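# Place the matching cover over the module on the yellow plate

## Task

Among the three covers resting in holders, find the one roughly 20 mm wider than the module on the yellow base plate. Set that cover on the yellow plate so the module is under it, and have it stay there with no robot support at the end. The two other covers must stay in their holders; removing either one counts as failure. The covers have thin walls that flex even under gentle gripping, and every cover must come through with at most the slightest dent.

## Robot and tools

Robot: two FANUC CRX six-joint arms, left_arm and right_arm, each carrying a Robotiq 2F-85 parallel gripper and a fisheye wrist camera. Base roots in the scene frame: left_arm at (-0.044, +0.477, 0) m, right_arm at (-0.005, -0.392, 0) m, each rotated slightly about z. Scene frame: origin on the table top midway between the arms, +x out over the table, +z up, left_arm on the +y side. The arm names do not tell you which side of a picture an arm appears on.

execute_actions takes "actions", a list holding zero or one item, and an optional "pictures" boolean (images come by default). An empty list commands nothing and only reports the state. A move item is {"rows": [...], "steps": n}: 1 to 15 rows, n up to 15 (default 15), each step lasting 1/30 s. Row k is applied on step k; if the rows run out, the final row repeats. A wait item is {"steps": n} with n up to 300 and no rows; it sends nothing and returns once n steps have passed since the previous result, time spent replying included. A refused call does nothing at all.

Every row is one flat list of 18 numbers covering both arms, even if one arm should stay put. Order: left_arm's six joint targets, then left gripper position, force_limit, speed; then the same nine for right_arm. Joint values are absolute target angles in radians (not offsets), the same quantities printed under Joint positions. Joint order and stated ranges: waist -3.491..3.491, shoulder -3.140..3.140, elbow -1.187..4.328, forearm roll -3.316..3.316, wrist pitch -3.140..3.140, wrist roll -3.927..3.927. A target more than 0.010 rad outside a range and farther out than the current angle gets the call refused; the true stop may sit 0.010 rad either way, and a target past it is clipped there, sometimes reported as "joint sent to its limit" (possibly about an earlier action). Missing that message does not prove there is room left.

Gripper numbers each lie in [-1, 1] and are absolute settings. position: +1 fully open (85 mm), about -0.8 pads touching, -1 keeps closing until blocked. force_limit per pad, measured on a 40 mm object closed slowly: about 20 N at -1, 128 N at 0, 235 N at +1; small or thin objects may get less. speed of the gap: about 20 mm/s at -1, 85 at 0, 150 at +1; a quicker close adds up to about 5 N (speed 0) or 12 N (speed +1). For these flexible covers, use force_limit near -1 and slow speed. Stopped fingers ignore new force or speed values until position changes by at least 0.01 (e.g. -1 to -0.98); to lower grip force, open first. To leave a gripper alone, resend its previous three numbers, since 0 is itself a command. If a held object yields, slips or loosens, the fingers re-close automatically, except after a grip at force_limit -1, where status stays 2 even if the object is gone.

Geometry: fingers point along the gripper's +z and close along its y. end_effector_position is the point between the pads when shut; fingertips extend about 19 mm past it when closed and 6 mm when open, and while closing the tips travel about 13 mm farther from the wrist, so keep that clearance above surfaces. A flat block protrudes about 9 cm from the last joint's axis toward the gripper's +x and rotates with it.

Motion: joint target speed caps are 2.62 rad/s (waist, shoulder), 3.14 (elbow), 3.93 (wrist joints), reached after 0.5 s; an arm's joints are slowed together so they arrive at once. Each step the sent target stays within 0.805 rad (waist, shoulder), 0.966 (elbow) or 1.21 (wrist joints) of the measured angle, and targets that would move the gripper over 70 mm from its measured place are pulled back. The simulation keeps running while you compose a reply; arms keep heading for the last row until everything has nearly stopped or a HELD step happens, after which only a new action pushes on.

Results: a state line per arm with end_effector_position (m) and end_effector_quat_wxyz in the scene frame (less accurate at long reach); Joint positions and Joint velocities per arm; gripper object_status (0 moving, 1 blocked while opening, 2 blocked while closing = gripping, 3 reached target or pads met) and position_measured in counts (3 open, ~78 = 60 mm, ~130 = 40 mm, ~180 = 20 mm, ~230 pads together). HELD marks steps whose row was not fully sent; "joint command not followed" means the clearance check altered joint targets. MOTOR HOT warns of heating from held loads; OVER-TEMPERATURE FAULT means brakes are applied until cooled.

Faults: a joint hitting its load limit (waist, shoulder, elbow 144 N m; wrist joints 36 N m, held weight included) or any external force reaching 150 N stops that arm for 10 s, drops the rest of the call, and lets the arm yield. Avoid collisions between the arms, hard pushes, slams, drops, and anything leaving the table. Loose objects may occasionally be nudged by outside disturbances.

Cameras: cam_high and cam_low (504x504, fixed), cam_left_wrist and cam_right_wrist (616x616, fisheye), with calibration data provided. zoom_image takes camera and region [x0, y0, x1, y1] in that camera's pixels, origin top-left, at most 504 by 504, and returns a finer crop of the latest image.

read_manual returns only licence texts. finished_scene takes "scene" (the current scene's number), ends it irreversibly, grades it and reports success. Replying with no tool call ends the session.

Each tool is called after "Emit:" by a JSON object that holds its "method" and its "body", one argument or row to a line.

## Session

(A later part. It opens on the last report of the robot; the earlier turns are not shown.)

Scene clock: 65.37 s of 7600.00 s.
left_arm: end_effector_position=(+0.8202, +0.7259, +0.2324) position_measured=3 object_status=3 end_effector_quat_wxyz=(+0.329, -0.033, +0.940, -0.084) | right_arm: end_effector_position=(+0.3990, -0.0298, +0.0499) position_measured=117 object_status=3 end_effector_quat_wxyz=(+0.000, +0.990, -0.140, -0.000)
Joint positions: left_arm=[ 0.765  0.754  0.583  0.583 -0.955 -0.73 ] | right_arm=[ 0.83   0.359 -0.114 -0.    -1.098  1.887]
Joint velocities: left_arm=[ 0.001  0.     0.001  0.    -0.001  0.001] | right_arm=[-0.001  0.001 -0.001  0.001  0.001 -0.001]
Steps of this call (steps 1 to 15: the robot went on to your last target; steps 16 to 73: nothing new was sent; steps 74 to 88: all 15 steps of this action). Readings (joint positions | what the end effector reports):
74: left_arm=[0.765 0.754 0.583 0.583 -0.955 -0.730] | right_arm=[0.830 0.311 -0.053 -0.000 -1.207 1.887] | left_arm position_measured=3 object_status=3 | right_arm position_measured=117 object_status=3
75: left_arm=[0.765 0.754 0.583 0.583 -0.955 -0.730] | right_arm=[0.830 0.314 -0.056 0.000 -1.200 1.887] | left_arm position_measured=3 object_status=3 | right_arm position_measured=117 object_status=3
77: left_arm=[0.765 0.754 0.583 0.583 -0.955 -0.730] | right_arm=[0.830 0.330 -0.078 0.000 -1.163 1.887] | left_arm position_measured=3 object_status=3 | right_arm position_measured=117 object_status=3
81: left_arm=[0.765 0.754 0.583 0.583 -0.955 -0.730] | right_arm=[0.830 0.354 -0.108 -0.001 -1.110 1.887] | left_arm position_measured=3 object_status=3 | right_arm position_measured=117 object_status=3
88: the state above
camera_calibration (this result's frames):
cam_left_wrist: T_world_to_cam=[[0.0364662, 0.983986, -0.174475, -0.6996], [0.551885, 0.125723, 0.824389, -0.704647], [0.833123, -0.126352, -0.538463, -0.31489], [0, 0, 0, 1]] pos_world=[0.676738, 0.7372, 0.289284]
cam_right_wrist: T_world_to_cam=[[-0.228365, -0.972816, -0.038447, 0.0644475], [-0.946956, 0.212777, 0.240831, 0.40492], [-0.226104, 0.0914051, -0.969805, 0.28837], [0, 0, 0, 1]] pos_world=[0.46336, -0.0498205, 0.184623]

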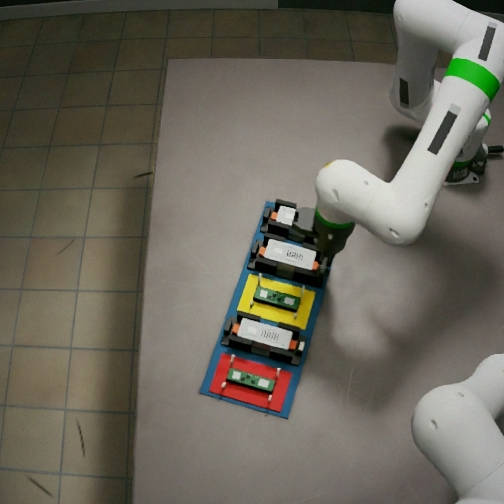

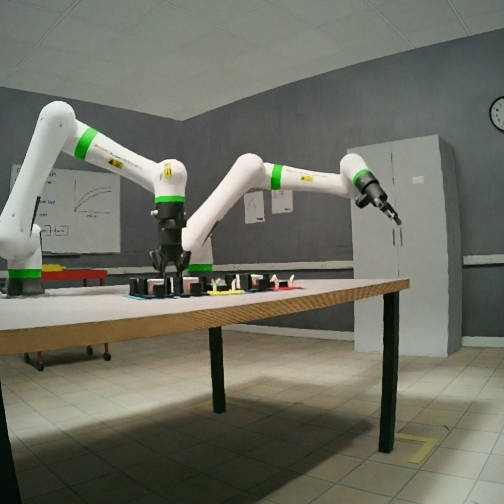

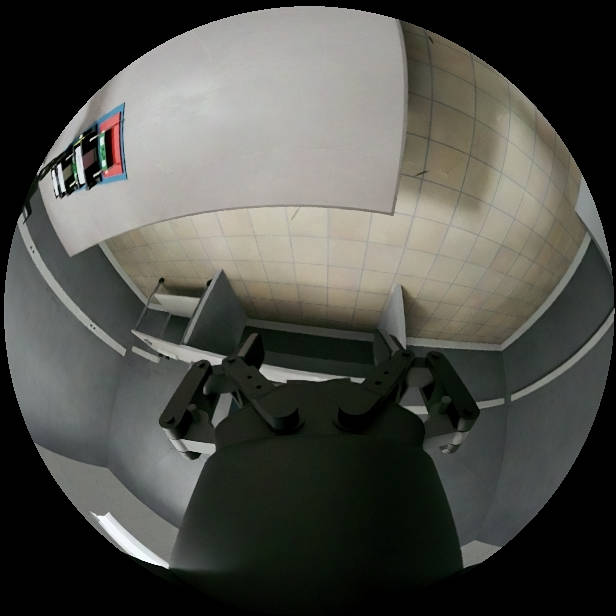

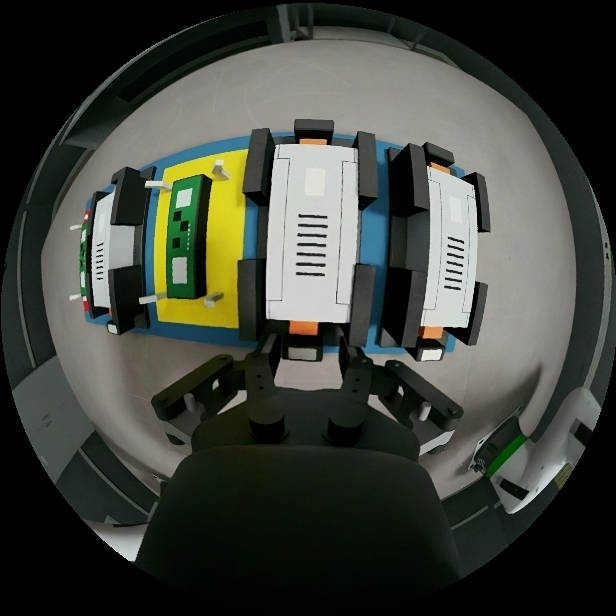

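Emit:
{"method": "execute_actions", "body": {
  "actions": [
    {"rows":[[0.765,0.754,0.583,0.583,-0.955,-0.73,1,0,0,0.83,0.359,-0.114,0,-1.098,1.887,-1,-0.6,0]],"steps":15}
  ],
  "pictures": false
}}

Emit:
{"method": "execute_actions", "body": {
  "actions": [
    {"rows":[[0.765,0.754,0.583,0.583,-0.955,-0.73,1,0,0,0.839,0.353,-0.122,0,-1.096,1.878,-1,-0.6,0]],"steps":15}
  ]
}}

Emit:
{"method": "zoom_image", "body": {
  "camera": "cam_right_wrist",
  "region": [200,100,420,440]
}}

Scene clock: 80.27 s of 7600.00 s.
left_arm: end_effector_position=(+0.8202, +0.7259, +0.2324) position_measured=3 object_status=3 end_effector_quat_wxyz=(+0.329, -0.033, +0.940, -0.084) | right_arm: end_effector_position=(+0.4002, -0.0267, +0.0504) position_measured=159 object_status=2 end_effector_quat_wxyz=(-0.004, +0.990, -0.140, +0.002)
Joint positions: left_arm=[ 0.765  0.754  0.583  0.583 -0.955 -0.73 ] | right_arm=[ 0.831  0.359 -0.112 -0.001 -1.091  1.887]
Joint velocities: left_arm=[-0.     0.     0.     0.001  0.002  0.   ] | right_arm=[-0.001  0.    -0.    -0.    -0.     0.   ]
TORQUE FAULT: the external load on joint 5 (wrist pitch) of the right arm reached its load limit, and that arm stopped for 10 seconds. A torque fault stops only its own arm. That arm's remaining commands of this call were not run. That arm holds where it stopped, with its grip as last carried out, and accepts commands again: back off and push less far. That arm stops again, at the same cost, whenever a joint's load reaches its limit.
The stop of the right arm began at step 99 of this call (marked STOPPED below). From that step on that arm followed nothing that you had sent. 7 of its steps, steps kept back included, did not run and will not run. Nothing is kept back now, and the robot has no last target.
Steps of this call (steps 1 to 15: the robot went on to your last target; steps 16 to 90: nothing new was sent; then 1.60 s passed at rest; steps 91 to 105: all 15 steps of this action; steps 106 to 399: the stop continued). Readings (joint positions | what the end effector reports):
91: left_arm=[0.765 0.754 0.583 0.583 -0.955 -0.730] | right_arm=[0.830 0.359 -0.114 0.000 -1.098 1.887] | left_arm position_measured=3 object_status=3 | right_arm position_measured=117 object_status=0
92: left_arm=[0.765 0.754 0.583 0.583 -0.955 -0.730] | right_arm=[0.830 0.359 -0.114 0.000 -1.098 1.887] | left_arm position_measured=3 object_status=3 | right_arm position_measured=118 object_status=0
94: left_arm=[0.765 0.754 0.583 0.583 -0.955 -0.730] | right_arm=[0.830 0.359 -0.114 0.000 -1.097 1.887] | left_arm position_measured=3 object_status=3 | right_arm position_measured=128 object_status=0
98: left_arm=[0.765 0.754 0.583 0.583 -0.955 -0.730] | right_arm=[0.830 0.359 -0.113 0.000 -1.095 1.887] | left_arm position_measured=3 object_status=3 | right_arm position_measured=154 object_status=0
99: left_arm=[0.765 0.754 0.583 0.583 -0.955 -0.730] | right_arm=[0.831 0.359 -0.113 -0.001 -1.092 1.887] | left_arm position_measured=3 object_status=3 | right_arm position_measured=156 object_status=0 STOPPED (the right arm)
399: the state above

Scene clock: 80.30 s of 7600.00 s.
left_arm: end_effector_position=(+0.8202, +0.7259, +0.2324) position_measured=3 object_status=3 end_effector_quat_wxyz=(+0.329, -0.033, +0.940, -0.084) | right_arm: end_effector_position=(+0.4003, -0.0261, +0.0505) position_measured=159 object_status=2 end_effector_quat_wxyz=(-0.005, +0.990, -0.139, +0.002)
Joint positions: left_arm=[ 0.765  0.754  0.583  0.583 -0.955 -0.73 ] | right_arm=[ 0.832  0.359 -0.112 -0.001 -1.09   1.887]
Joint velocities: left_arm=[-0.001  0.     0.     0.    -0.     0.   ] | right_arm=[ 0.003 -0.001  0.    -0.001 -0.002  0.001]
A stop began in an earlier call of the same reply, so what this call sent did not run. Send another action.
Steps of this call (step 1: nothing new was sent). Readings (joint positions | what the end effector reports):
1: the state above
camera_calibration (this result's frames):
cam_left_wrist: T_world_to_cam=[[0.036466, 0.983986, -0.174475, -0.6996], [0.551885, 0.125723, 0.824389, -0.704647], [0.833123, -0.126352, -0.538463, -0.31489], [0, 0, 0, 1]] pos_world=[0.676738, 0.7372, 0.289284]
cam_right_wrist: T_world_to_cam=[[-0.227076, -0.972672, -0.0484254, 0.0684109], [-0.9484, 0.209563, 0.237951, 0.405864], [-0.2213, 0.0999597, -0.970069, 0.287259], [0, 0, 0, 1]] pos_world=[0.464026, -0.0472269, 0.185398]

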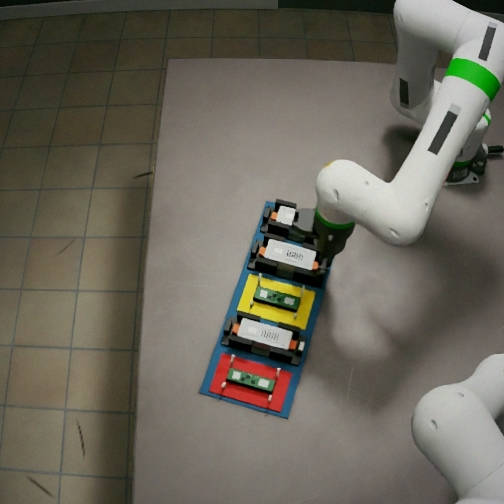

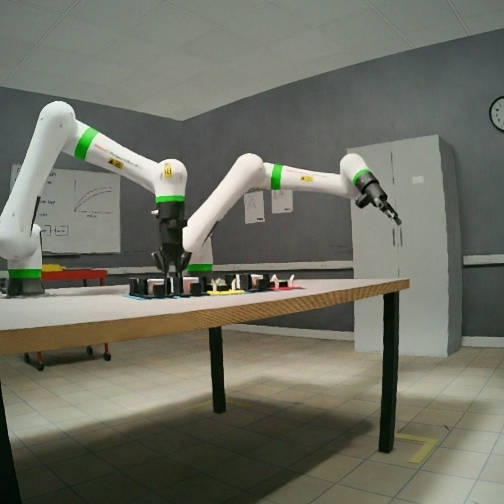

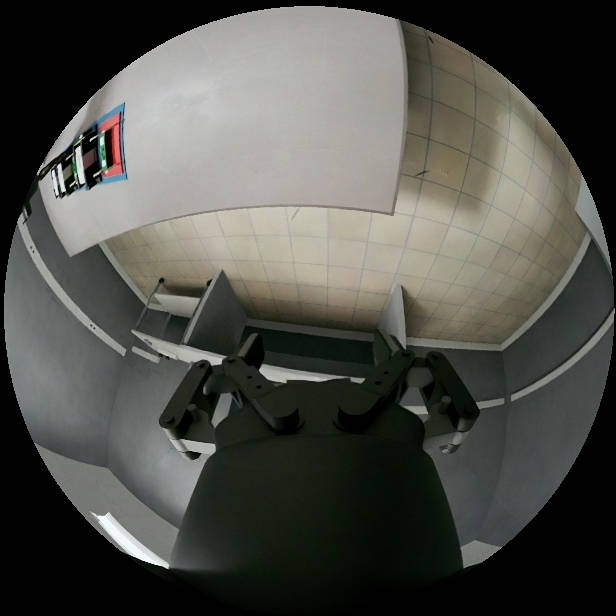

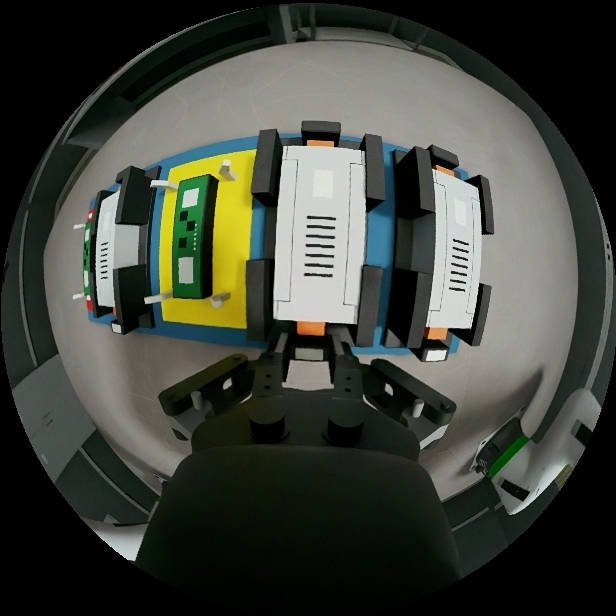

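Region (200, 100, 420, 440) of cam_right_wrist's 616x616 image, scaled by 1.482, with more detail than that image has; it fills the left 326 columns of this view, and the rest is white.

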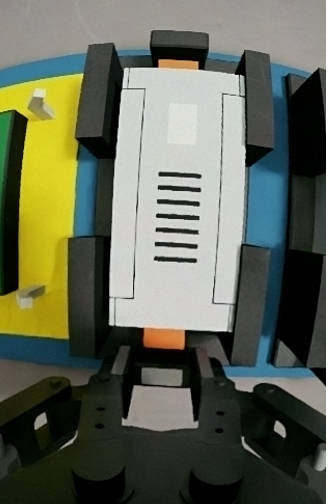

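Emit:
{"method": "execute_actions", "body": {
  "actions": [
    {"rows":[[0.765,0.754,0.583,0.583,-0.955,-0.73,1,0,0,0.837,0.356,-0.116,0,-1.092,1.883,-1,-0.6,0]],"steps":12}
  ]
}}

Emit:
{"method": "zoom_image", "body": {
  "camera": "cam_right_wrist",
  "region": [240,280,380,400]
}}

Scene clock: 81.67 s of 7600.00 s.
left_arm: end_effector_position=(+0.8202, +0.7259, +0.2324) position_measured=3 object_status=3 end_effector_quat_wxyz=(+0.329, -0.033, +0.940, -0.084) | right_arm: end_effector_position=(+0.3974, -0.0261, +0.0507) position_measured=159 object_status=2 end_effector_quat_wxyz=(-0.003, +0.990, -0.139, +0.002)
Joint positions: left_arm=[ 0.765  0.754  0.583  0.583 -0.955 -0.73 ] | right_arm=[ 0.837  0.356 -0.116  0.    -1.092  1.883]
Joint velocities: left_arm=[-0.001 -0.    -0.001 -0.001  0.    -0.   ] | right_arm=[ 0.001 -0.    -0.    -0.001 -0.     0.   ]
Steps of this call (steps 1 to 29: nothing new was sent; steps 30 to 41: all 12 steps of this action). Readings (joint positions | what the end effector reports):
30: left_arm=[0.765 0.754 0.583 0.583 -0.955 -0.730] | right_arm=[0.832 0.359 -0.113 -0.001 -1.091 1.887] | left_arm position_measured=3 object_status=3 | right_arm position_measured=159 object_status=2
31: left_arm=[0.765 0.754 0.583 0.583 -0.955 -0.730] | right_arm=[0.834 0.358 -0.114 0.000 -1.091 1.886] | left_arm position_measured=3 object_status=3 | right_arm position_measured=159 object_status=2
33: left_arm=[0.765 0.754 0.583 0.583 -0.955 -0.730] | right_arm=[0.836 0.356 -0.116 0.001 -1.091 1.884] | left_arm position_measured=3 object_status=3 | right_arm position_measured=159 object_status=2
37: left_arm=[0.765 0.754 0.583 0.583 -0.955 -0.730] | right_arm=[0.837 0.356 -0.116 0.000 -1.092 1.883] | left_arm position_measured=3 object_status=3 | right_arm position_measured=159 object_status=2
41: the state above
camera_calibration (this result's frames):
cam_left_wrist: T_world_to_cam=[[0.0364662, 0.983986, -0.174475, -0.6996], [0.551885, 0.125723, 0.824389, -0.704647], [0.833123, -0.126352, -0.538463, -0.31489], [0, 0, 0, 1]] pos_world=[0.676738, 0.7372, 0.289284]
cam_right_wrist: T_world_to_cam=[[-0.225523, -0.973206, -0.0448238, 0.0668685], [-0.948499, 0.208826, 0.238205, 0.403061], [-0.222462, 0.096236, -0.97018, 0.287155], [0, 0, 0, 1]] pos_world=[0.461264, -0.0467274, 0.185578]

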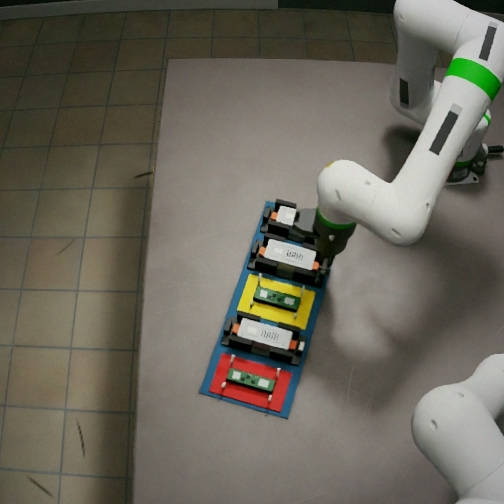

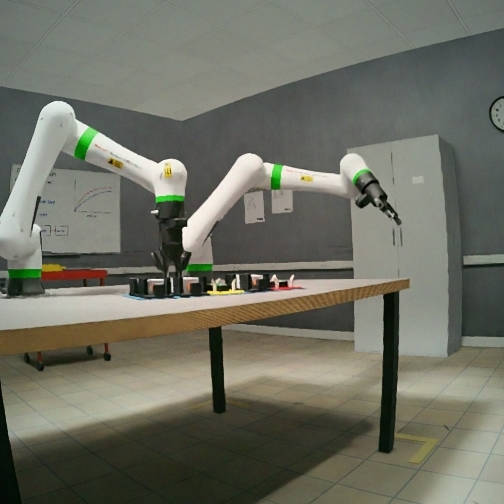

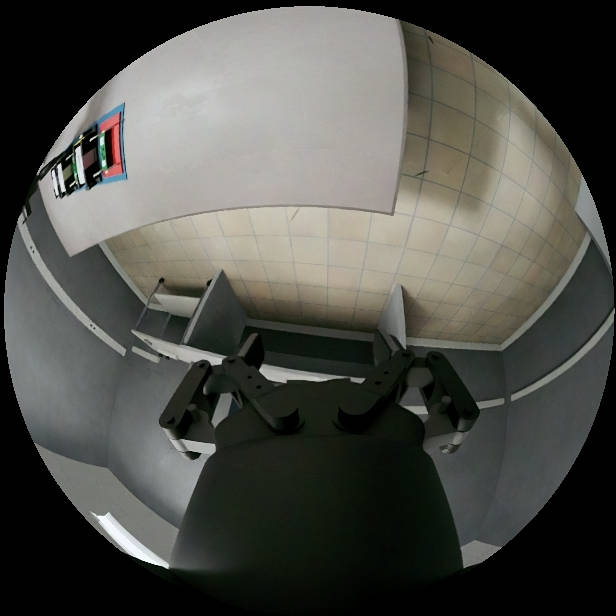

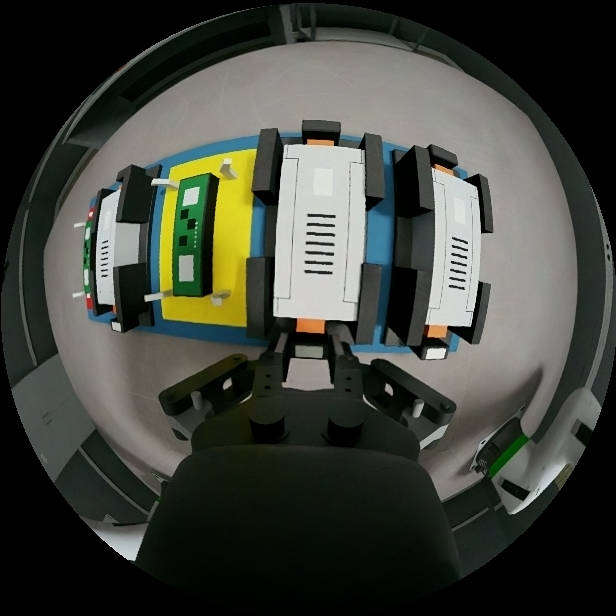

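Region (240, 280, 380, 400) of cam_right_wrist's 616x616 image, scaled by 3.600, with more detail than that image has; it fills the top 432 rows of this view, and the rest is white.

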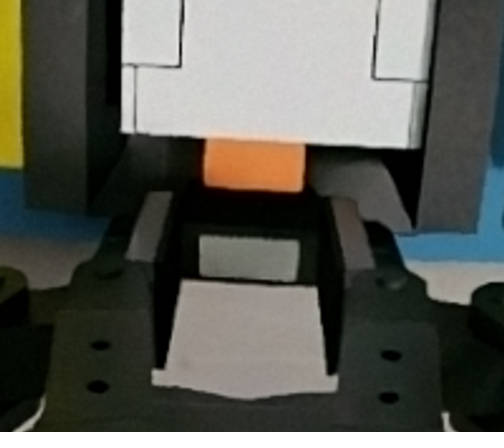

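Emit:
{"method": "execute_actions", "body": {
  "actions": [
    {"rows":[[0.765,0.754,0.583,0.583,-0.955,-0.73,1,0,0,0.837,0.356,-0.116,0,-1.092,1.883,1,-0.6,1],[0.765,0.754,0.583,0.583,-0.955,-0.73,1,0,0,0.837,0.356,-0.116,0,-1.092,1.883,1,-0.6,1],[0.765,0.754,0.583,0.583,-0.955,-0.73,1,0,0,0.837,0.356,-0.116,0,-1.092,1.883,1,-0.6,1],[0.765,0.754,0.583,0.583,-0.955,-0.73,1,0,0,0.837,0.356,-0.116,0,-1.092,1.883,1,-0.6,1],[0.765,0.754,0.583,0.583,-0.955,-0.73,1,0,0,0.83,0.311,-0.052,0,-1.208,1.887,1,-0.6,1]],"steps":15}
  ],
  "pictures": false
}}

Emit:
{"method": "execute_actions", "body": {
  "actions": [
    {"rows":[[0.765,0.754,0.583,0.583,-0.955,-0.73,1,0,0,0.9167,0.273,-0.125,0,-1.1725,3.371,1,-0.6,1]],"steps":15}
  ],
  "pictures": false
}}

Emit:
{"method": "execute_actions", "body": {
  "actions": [
    {"steps":25}
  ]
}}

Scene clock: 85.57 s of 7600.00 s.
left_arm: end_effector_position=(+0.8202, +0.7259, +0.2324) position_measured=3 object_status=3 end_effector_quat_wxyz=(+0.329, -0.033, +0.940, -0.084) | right_arm: end_effector_position=(+0.3994, -0.0295, +0.0994) position_measured=8 object_status=0 end_effector_quat_wxyz=(+0.000, +0.990, -0.140, -0.000)
Joint positions: left_arm=[ 0.765  0.754  0.583  0.583 -0.955 -0.73 ] | right_arm=[ 0.83   0.311 -0.052  0.    -1.208  1.887]
Joint velocities: left_arm=[-0.001 -0.     0.     0.     0.002 -0.   ] | right_arm=[-0.    -0.     0.001 -0.004 -0.003  0.001]
Steps of this call (steps 1 to 15: the robot went on to your last target; steps 16 to 90: nothing new was sent; then 0.40 s passed at rest; steps 91 to 105: all 15 steps of this action). Readings (joint positions | what the end effector reports):
91: left_arm=[0.765 0.754 0.583 0.583 -0.955 -0.730] | right_arm=[0.837 0.356 -0.116 -0.000 -1.092 1.883] | left_arm position_measured=3 object_status=3 | right_arm position_measured=159 object_status=0
92: left_arm=[0.765 0.754 0.583 0.583 -0.955 -0.730] | right_arm=[0.837 0.356 -0.116 -0.001 -1.093 1.883] | left_arm position_measured=3 object_status=3 | right_arm position_measured=157 object_status=0
94: left_arm=[0.765 0.754 0.583 0.583 -0.955 -0.730] | right_arm=[0.837 0.356 -0.117 -0.001 -1.094 1.883] | left_arm position_measured=3 object_status=3 | right_arm position_measured=138 object_status=0
98: left_arm=[0.765 0.754 0.583 0.583 -0.955 -0.730] | right_arm=[0.834 0.338 -0.090 -0.000 -1.140 1.884] | left_arm position_measured=3 object_status=3 | right_arm position_measured=87 object_status=0
105: the state above

Scene clock: 86.07 s of 7600.00 s.
left_arm: end_effector_position=(+0.8202, +0.7259, +0.2324) position_measured=3 object_status=3 end_effector_quat_wxyz=(+0.329, -0.033, +0.940, -0.084) | right_arm: end_effector_position=(+0.3697, -0.0177, +0.0916) position_measured=3 object_status=3 end_effector_quat_wxyz=(-0.000, +0.947, +0.321, -0.000)
Joint positions: left_arm=[ 0.765  0.754  0.583  0.583 -0.955 -0.73 ] | right_arm=[ 0.89   0.286 -0.104 -0.    -1.181  2.762]
Joint velocities: left_arm=[-0.    -0.001 -0.     0.     0.    -0.   ] | right_arm=[ 0.14  -0.068 -0.113 -0.     0.043  3.013]
Steps of this call (steps 1 to 15: all 15 steps of this action). Readings (joint positions | what the end effector reports):
1: left_arm=[0.765 0.754 0.583 0.583 -0.955 -0.730] | right_arm=[0.830 0.311 -0.052 0.000 -1.208 1.888] | left_arm position_measured=3 object_status=3 | right_arm position_measured=6 object_status=0
2: left_arm=[0.765 0.754 0.583 0.583 -0.955 -0.730] | right_arm=[0.831 0.311 -0.053 0.000 -1.207 1.895] | left_arm position_measured=3 object_status=3 | right_arm position_measured=4 object_status=0
4: left_arm=[0.765 0.754 0.583 0.583 -0.955 -0.730] | right_arm=[0.835 0.310 -0.057 0.000 -1.203 1.935] | left_arm position_measured=3 object_status=3 | right_arm position_measured=3 object_status=0
8: left_arm=[0.765 0.754 0.583 0.583 -0.955 -0.730] | right_arm=[0.851 0.304 -0.071 0.000 -1.194 2.119] | left_arm position_measured=3 object_status=3 | right_arm position_measured=3 object_status=0
15: the state above

Scene clock: 86.90 s of 7600.00 s.
left_arm: end_effector_position=(+0.8202, +0.7259, +0.2324) position_measured=3 object_status=3 end_effector_quat_wxyz=(+0.329, -0.033, +0.940, -0.084) | right_arm: end_effector_position=(+0.3565, -0.0136, +0.0900) position_measured=3 object_status=3 end_effector_quat_wxyz=(-0.000, +0.799, +0.601, +0.000)
Joint positions: left_arm=[ 0.765  0.754  0.583  0.583 -0.955 -0.73 ] | right_arm=[ 0.917  0.273 -0.125 -0.    -1.172  3.371]
Joint velocities: left_arm=[-0.    -0.     0.001  0.001  0.     0.   ] | right_arm=[-0.    -0.    -0.     0.     0.    -0.001]
Steps of this call (steps 1 to 25: the robot went on to your last target). Readings (joint positions | what the end effector reports):
1: left_arm=[0.765 0.754 0.583 0.583 -0.955 -0.730] | right_arm=[0.895 0.284 -0.108 -0.000 -1.179 2.860] | left_arm position_measured=3 object_status=3 | right_arm position_measured=3 object_status=3
2: left_arm=[0.765 0.754 0.583 0.583 -0.955 -0.730] | right_arm=[0.899 0.282 -0.111 -0.000 -1.178 2.950] | left_arm position_measured=3 object_status=3 | right_arm position_measured=3 object_status=3
4: left_arm=[0.765 0.754 0.583 0.583 -0.955 -0.730] | right_arm=[0.906 0.279 -0.116 -0.000 -1.176 3.104] | left_arm position_measured=3 object_status=3 | right_arm position_measured=3 object_status=3
8: left_arm=[0.765 0.754 0.583 0.583 -0.955 -0.730] | right_arm=[0.915 0.274 -0.123 -0.000 -1.173 3.306] | left_arm position_measured=3 object_status=3 | right_arm position_measured=3 object_status=3
25: the state above
camera_calibration (this result's frames):
cam_left_wrist: T_world_to_cam=[[0.0364662, 0.983986, -0.174475, -0.6996], [0.551885, 0.125723, 0.824388, -0.704647], [0.833122, -0.126352, -0.538463, -0.31489], [0, 0, 0, 1]] pos_world=[0.676738, 0.7372, 0.289284]
cam_right_wrist: T_world_to_cam=[[0.972756, -0.228625, -0.0384101, -0.346077], [-0.213074, -0.946986, 0.240452, 0.0742412], [-0.0913473, -0.225717, -0.969901, 0.263837], [0, 0, 0, 1]] pos_world=[0.376569, 0.050736, 0.224752]

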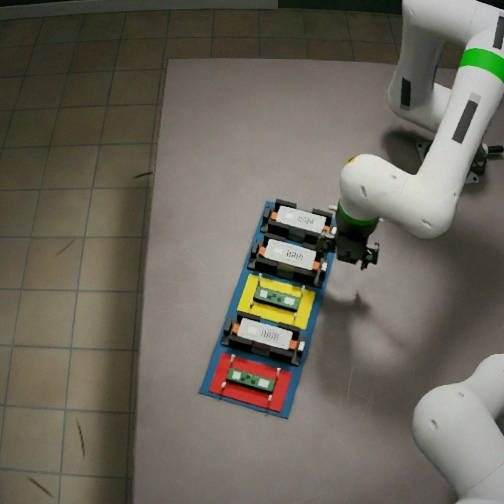

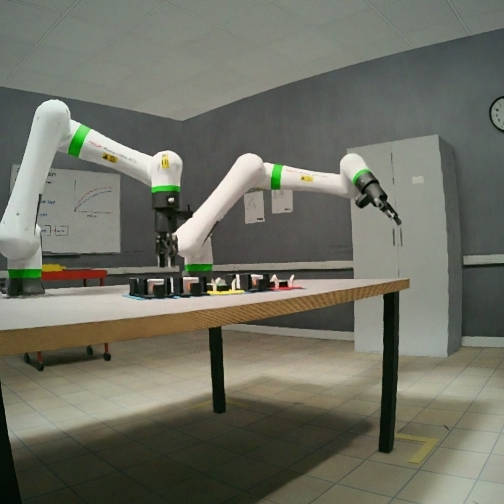

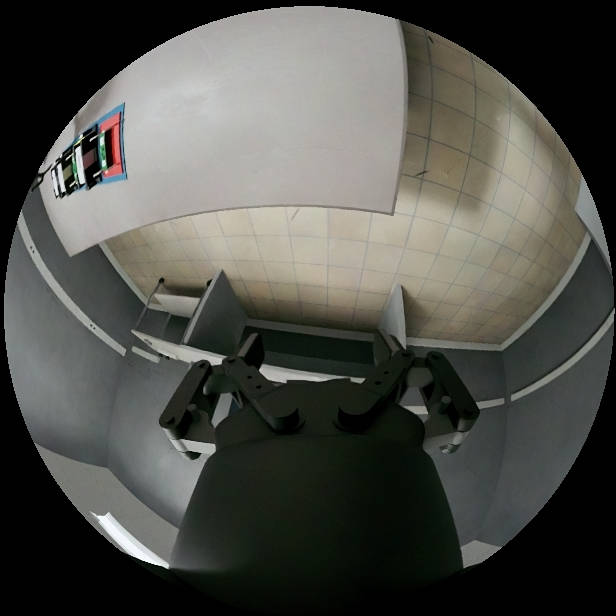

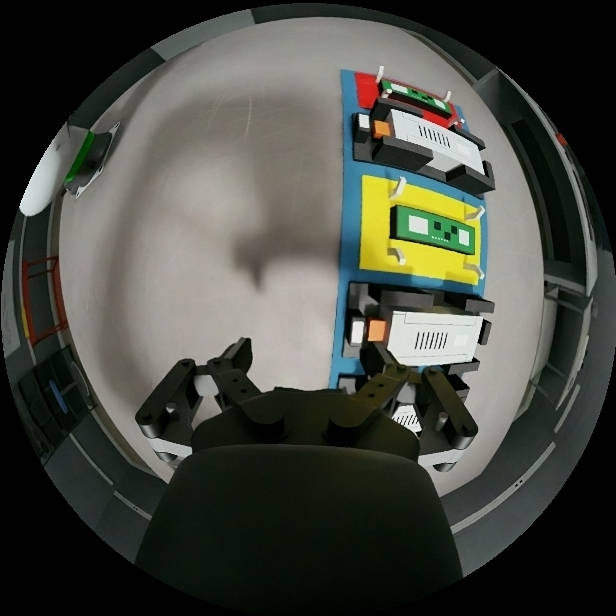

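Emit:
{"method": "execute_actions", "body": {
  "actions": [
    {"rows":[[0.765,0.754,0.583,0.583,-0.955,-0.73,1,0,0,0.9167,0.3064,-0.1641,0,-1.1003,3.371,1,-0.6,1]],"steps":15}
  ]
}}

Emit:
{"method": "zoom_image", "body": {
  "camera": "cam_right_wrist",
  "region": [320,270,440,390]
}}

Emit:
{"method": "zoom_image", "body": {
  "camera": "cam_low",
  "region": [130,240,230,305]
}}

Scene clock: 88.43 s of 7600.00 s.
left_arm: end_effector_position=(+0.8202, +0.7259, +0.2324) position_measured=3 object_status=3 end_effector_quat_wxyz=(+0.329, -0.033, +0.940, -0.084) | right_arm: end_effector_position=(+0.3565, -0.0136, +0.0579) position_measured=3 object_status=3 end_effector_quat_wxyz=(+0.000, +0.799, +0.601, +0.000)
Joint positions: left_arm=[ 0.765  0.754  0.583  0.583 -0.955 -0.73 ] | right_arm=[ 0.917  0.306 -0.164  0.    -1.1    3.371]
Joint velocities: left_arm=[-0.  0.  0.  0.  0.  0.] | right_arm=[-0.     0.    -0.     0.001  0.    -0.   ]
Steps of this call (steps 1 to 15: the robot went on to your last target; steps 16 to 31: nothing new was sent; steps 32 to 46: all 15 steps of this action). Readings (joint positions | what the end effector reports):
32: left_arm=[0.765 0.754 0.583 0.583 -0.955 -0.730] | right_arm=[0.917 0.273 -0.125 0.000 -1.172 3.371] | left_arm position_measured=3 object_status=3 | right_arm position_measured=3 object_status=3
33: left_arm=[0.765 0.754 0.583 0.583 -0.955 -0.730] | right_arm=[0.917 0.276 -0.129 0.000 -1.164 3.371] | left_arm position_measured=3 object_status=3 | right_arm position_measured=3 object_status=3
35: left_arm=[0.765 0.754 0.583 0.583 -0.955 -0.730] | right_arm=[0.917 0.293 -0.149 0.000 -1.128 3.371] | left_arm position_measured=3 object_status=3 | right_arm position_measured=3 object_status=3
39: left_arm=[0.765 0.754 0.583 0.583 -0.955 -0.730] | right_arm=[0.917 0.306 -0.164 0.000 -1.101 3.371] | left_arm position_measured=3 object_status=3 | right_arm position_measured=3 object_status=3
46: the state above
camera_calibration (this result's frames):
cam_left_wrist: T_world_to_cam=[[0.0364662, 0.983986, -0.174475, -0.6996], [0.551885, 0.125723, 0.824388, -0.704647], [0.833122, -0.126352, -0.538463, -0.31489], [0, 0, 0, 1]] pos_world=[0.676738, 0.7372, 0.289284]
cam_right_wrist: T_world_to_cam=[[0.97277, -0.228574, -0.038384, -0.347315], [-0.213011, -0.946949, 0.240654, 0.0818668], [-0.0913548, -0.225925, -0.969852, 0.232664], [0, 0, 0, 1]] pos_world=[0.376551, 0.050701, 0.192616]

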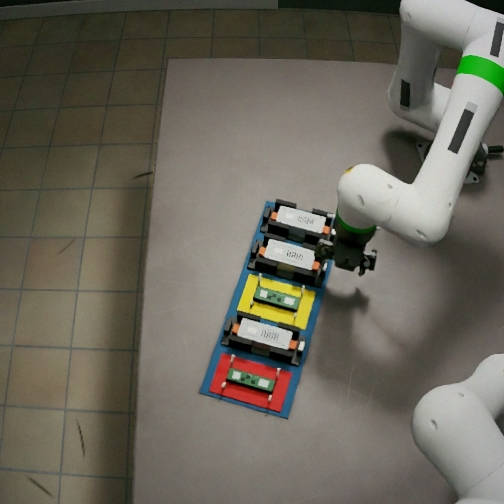

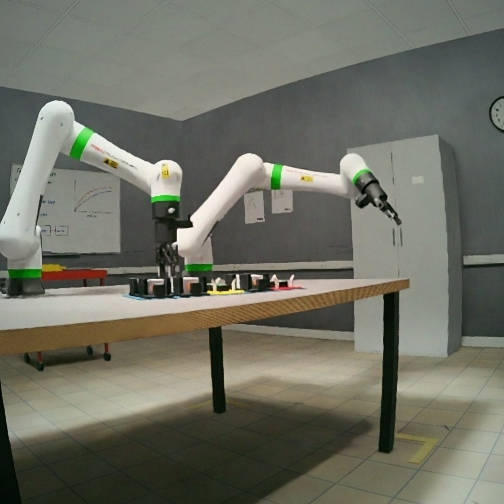

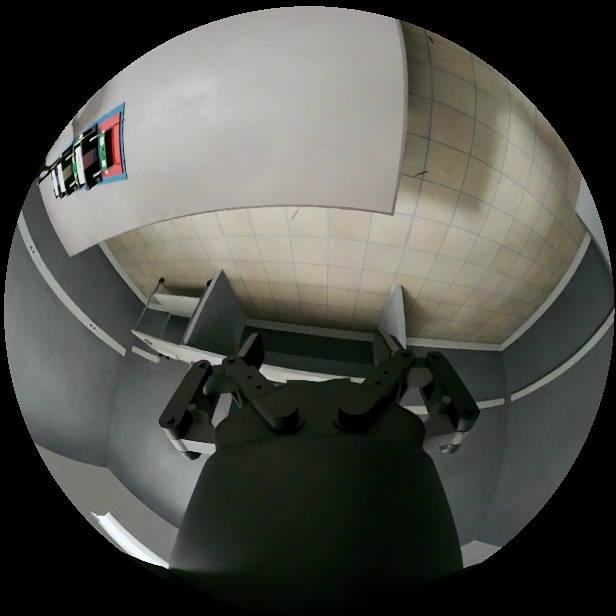

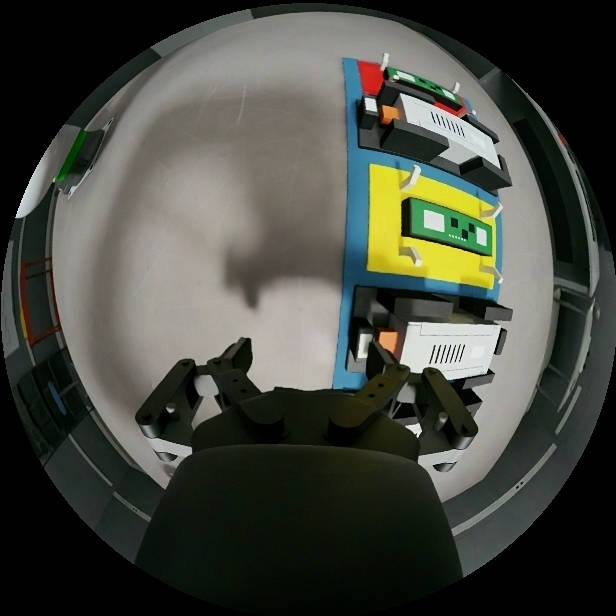

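Region (320, 270, 440, 390) of cam_right_wrist's 616x616 image, scaled by 4.200, with more detail than that image has.

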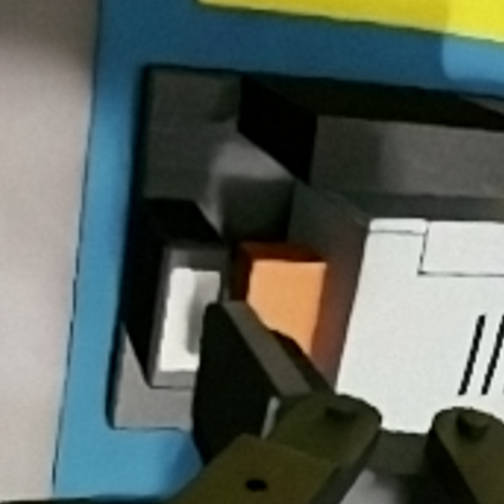

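Region (130, 240, 230, 305) of cam_low's 504x504 image, scaled by 5.040, with more detail than that image has; it fills the top 328 rows of this view, and the rest is white.

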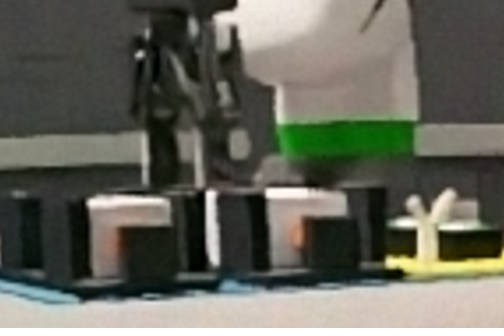

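Emit:
{"method": "execute_actions", "body": {
  "actions": [
    {"rows":[[0.765,0.754,0.583,0.583,-0.955,-0.73,1,0,0,0.9234,0.3027,-0.1691,0,-1.099,3.364,1,-0.6,1],[0.765,0.754,0.583,0.583,-0.955,-0.73,1,0,0,0.9234,0.3027,-0.1691,0,-1.099,3.364,1,-0.6,1],[0.765,0.754,0.583,0.583,-0.955,-0.73,1,0,0,0.9234,0.3027,-0.1691,0,-1.099,3.364,1,-0.6,1],[0.765,0.754,0.583,0.583,-0.955,-0.73,1,0,0,0.9234,0.3027,-0.1691,0,-1.099,3.364,1,-0.6,1],[0.765,0.754,0.583,0.583,-0.955,-0.73,1,0,0,0.9234,0.311,-0.179,0,-1.081,3.364,1,-0.6,1]],"steps":15}
  ]
}}

Emit:
{"method": "zoom_image", "body": {
  "camera": "cam_right_wrist",
  "region": [320,270,440,390]
}}

Scene clock: 91.03 s of 7600.00 s.
left_arm: end_effector_position=(+0.8202, +0.7259, +0.2324) position_measured=3 object_status=3 end_effector_quat_wxyz=(+0.329, -0.033, +0.940, -0.084) | right_arm: end_effector_position=(+0.3529, -0.0131, +0.0498) position_measured=3 object_status=3 end_effector_quat_wxyz=(+0.000, +0.799, +0.601, -0.000)
Joint positions: left_arm=[ 0.765  0.754  0.583  0.583 -0.955 -0.73 ] | right_arm=[ 0.923  0.311 -0.179 -0.    -1.081  3.364]
Joint velocities: left_arm=[-0.    -0.    -0.    -0.001 -0.001 -0.   ] | right_arm=[-0.     0.001 -0.     0.     0.     0.001]
Steps of this call (steps 1 to 15: the robot went on to your last target; steps 16 to 63: nothing new was sent; steps 64 to 78: all 15 steps of this action). Readings (joint positions | what the end effector reports):
64: left_arm=[0.765 0.754 0.583 0.583 -0.955 -0.730] | right_arm=[0.917 0.306 -0.165 -0.000 -1.100 3.371] | left_arm position_measured=3 object_status=3 | right_arm position_measured=3 object_status=3
65: left_arm=[0.765 0.754 0.583 0.583 -0.955 -0.730] | right_arm=[0.920 0.305 -0.167 -0.000 -1.100 3.369] | left_arm position_measured=3 object_status=3 | right_arm position_measured=3 object_status=3
67: left_arm=[0.765 0.754 0.583 0.583 -0.955 -0.730] | right_arm=[0.923 0.303 -0.169 -0.000 -1.099 3.365] | left_arm position_measured=3 object_status=3 | right_arm position_measured=3 object_status=3
71: left_arm=[0.765 0.754 0.583 0.583 -0.955 -0.730] | right_arm=[0.923 0.310 -0.178 -0.000 -1.083 3.364] | left_arm position_measured=3 object_status=3 | right_arm position_measured=3 object_status=3
78: the state above
camera_calibration (this result's frames):
cam_left_wrist: T_world_to_cam=[[0.0364662, 0.983986, -0.174475, -0.6996], [0.551885, 0.125723, 0.824388, -0.704647], [0.833122, -0.126352, -0.538463, -0.31489], [0, 0, 0, 1]] pos_world=[0.676738, 0.7372, 0.289284]
cam_right_wrist: T_world_to_cam=[[0.972676, -0.228944, -0.0385497, -0.34396], [-0.213316, -0.946831, 0.240847, 0.0836377], [-0.0916406, -0.226043, -0.969797, 0.224754], [0, 0, 0, 1]] pos_world=[0.372999, 0.0512471, 0.184562]

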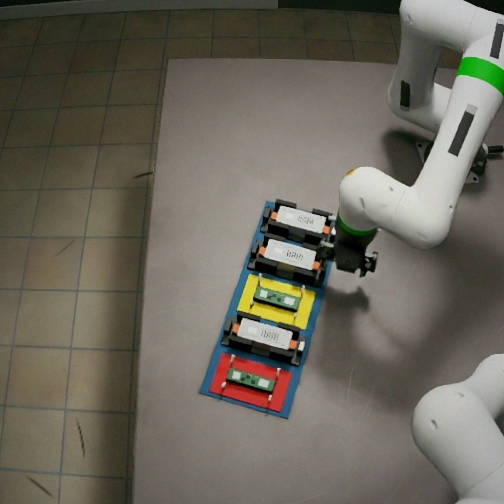

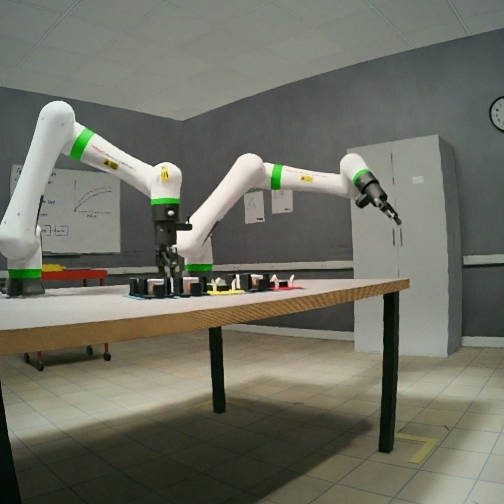

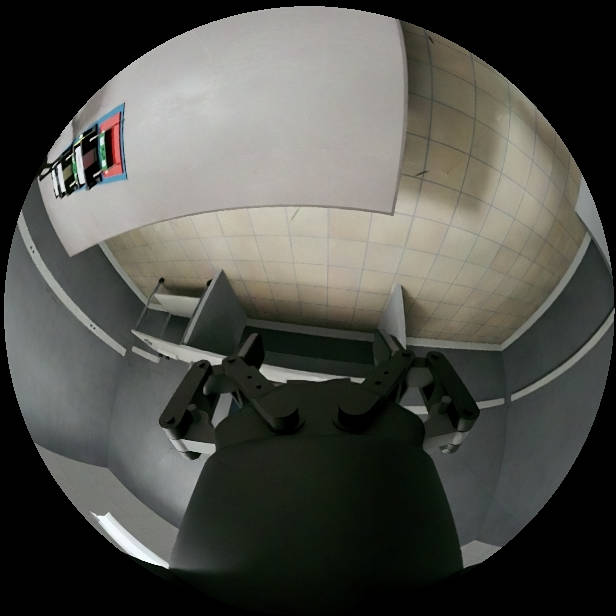

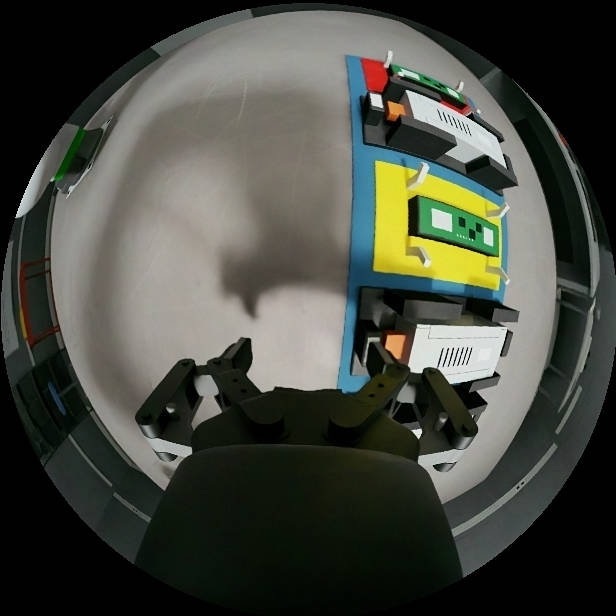

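Region (320, 270, 440, 390) of cam_right_wrist's 616x616 image, scaled by 4.200, with more detail than that image has.

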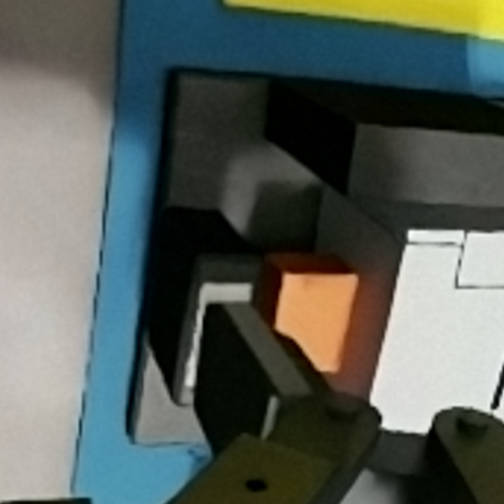

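Emit:
{"method": "execute_actions", "body": {
  "actions": [
    {"rows":[[0.765,0.754,0.583,0.583,-0.955,-0.73,1,0,0,0.9248,0.315,-0.168,0,-1.088,3.363,1,-0.6,1],[0.765,0.754,0.583,0.583,-0.955,-0.73,1,0,0,0.9248,0.315,-0.168,0,-1.088,3.363,1,-0.6,1],[0.765,0.754,0.583,0.583,-0.955,-0.73,1,0,0,0.9248,0.315,-0.168,0,-1.088,3.363,1,-0.6,1],[0.765,0.754,0.583,0.583,-0.955,-0.73,1,0,0,0.9248,0.315,-0.168,0,-1.088,3.363,1,-0.6,1],[0.765,0.754,0.583,0.583,-0.955,-0.73,1,0,0,0.9248,0.3195,-0.1735,0,-1.078,3.363,1,-0.6,1]],"steps":15}
  ]
}}

Emit:
{"method": "zoom_image", "body": {
  "camera": "cam_right_wrist",
  "region": [320,270,440,390]
}}

Scene clock: 92.93 s of 7600.00 s.
left_arm: end_effector_position=(+0.8202, +0.7259, +0.2324) position_measured=3 object_status=3 end_effector_quat_wxyz=(+0.329, -0.033, +0.940, -0.084) | right_arm: end_effector_position=(+0.3538, -0.0101, +0.0479) position_measured=3 object_status=3 end_effector_quat_wxyz=(+0.000, +0.799, +0.601, +0.000)
Joint positions: left_arm=[ 0.765  0.754  0.583  0.583 -0.955 -0.73 ] | right_arm=[ 0.925  0.319 -0.173  0.    -1.078  3.363]
Joint velocities: left_arm=[-0.     0.     0.001 -0.     0.001 -0.   ] | right_arm=[ 0.     0.002 -0.    -0.     0.     0.   ]
Steps of this call (steps 1 to 15: the robot went on to your last target; steps 16 to 42: nothing new was sent; steps 43 to 57: all 15 steps of this action). Readings (joint positions | what the end effector reports):
43: left_arm=[0.765 0.754 0.583 0.583 -0.955 -0.730] | right_arm=[0.923 0.311 -0.179 0.000 -1.081 3.364] | left_arm position_measured=3 object_status=3 | right_arm position_measured=3 object_status=3
44: left_arm=[0.765 0.754 0.583 0.583 -0.955 -0.730] | right_arm=[0.924 0.313 -0.175 0.000 -1.084 3.364] | left_arm position_measured=3 object_status=3 | right_arm position_measured=3 object_status=3
46: left_arm=[0.765 0.754 0.583 0.583 -0.955 -0.730] | right_arm=[0.925 0.315 -0.169 0.000 -1.087 3.363] | left_arm position_measured=3 object_status=3 | right_arm position_measured=3 object_status=3
50: left_arm=[0.765 0.754 0.583 0.583 -0.955 -0.730] | right_arm=[0.925 0.319 -0.173 0.000 -1.079 3.363] | left_arm position_measured=3 object_status=3 | right_arm position_measured=3 object_status=3
57: the state above
camera_calibration (this result's frames):
cam_left_wrist: T_world_to_cam=[[0.0364663, 0.983986, -0.174475, -0.6996], [0.551885, 0.125723, 0.824389, -0.704647], [0.833122, -0.126352, -0.538463, -0.31489], [0, 0, 0, 1]] pos_world=[0.676738, 0.7372, 0.289284]
cam_right_wrist: T_world_to_cam=[[0.972848, -0.228301, -0.0380301, -0.344326], [-0.21285, -0.947052, 0.24039, 0.0869685], [-0.0908978, -0.225768, -0.969931, 0.223412], [0, 0, 0, 1]] pos_world=[0.373795, 0.054193, 0.182693]

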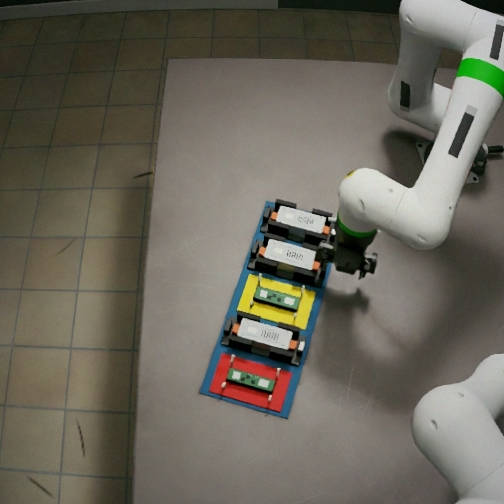

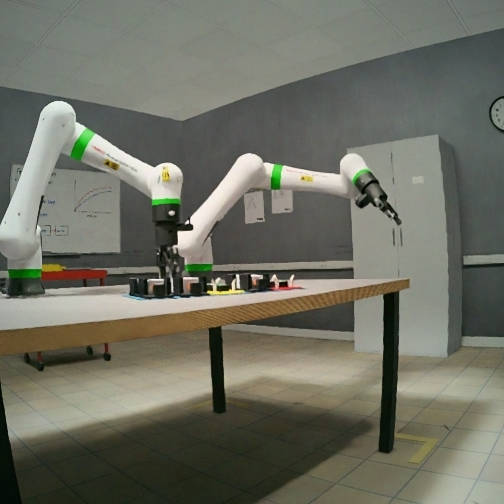

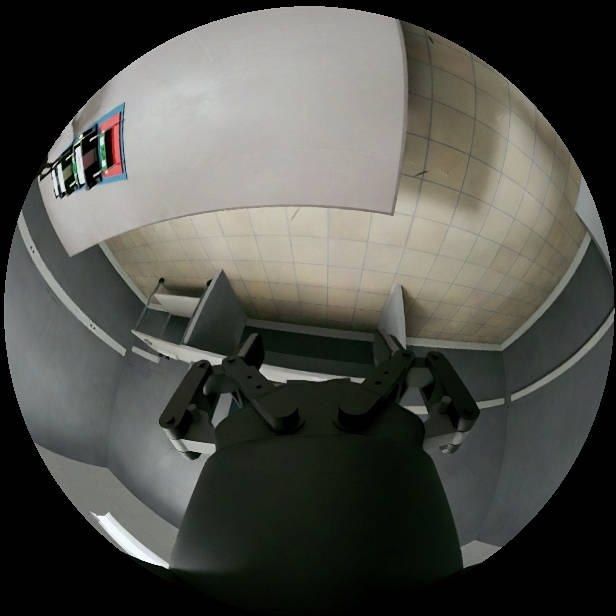

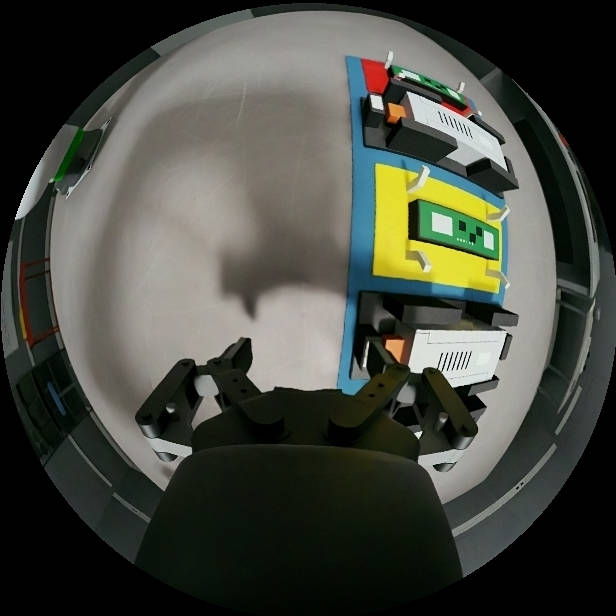

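Region (320, 270, 440, 390) of cam_right_wrist's 616x616 image, scaled by 4.200, with more detail than that image has.

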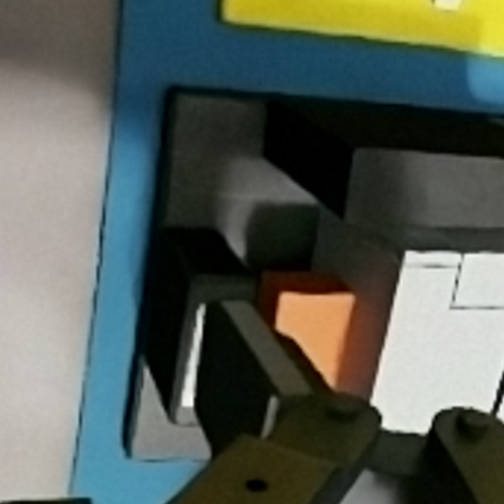

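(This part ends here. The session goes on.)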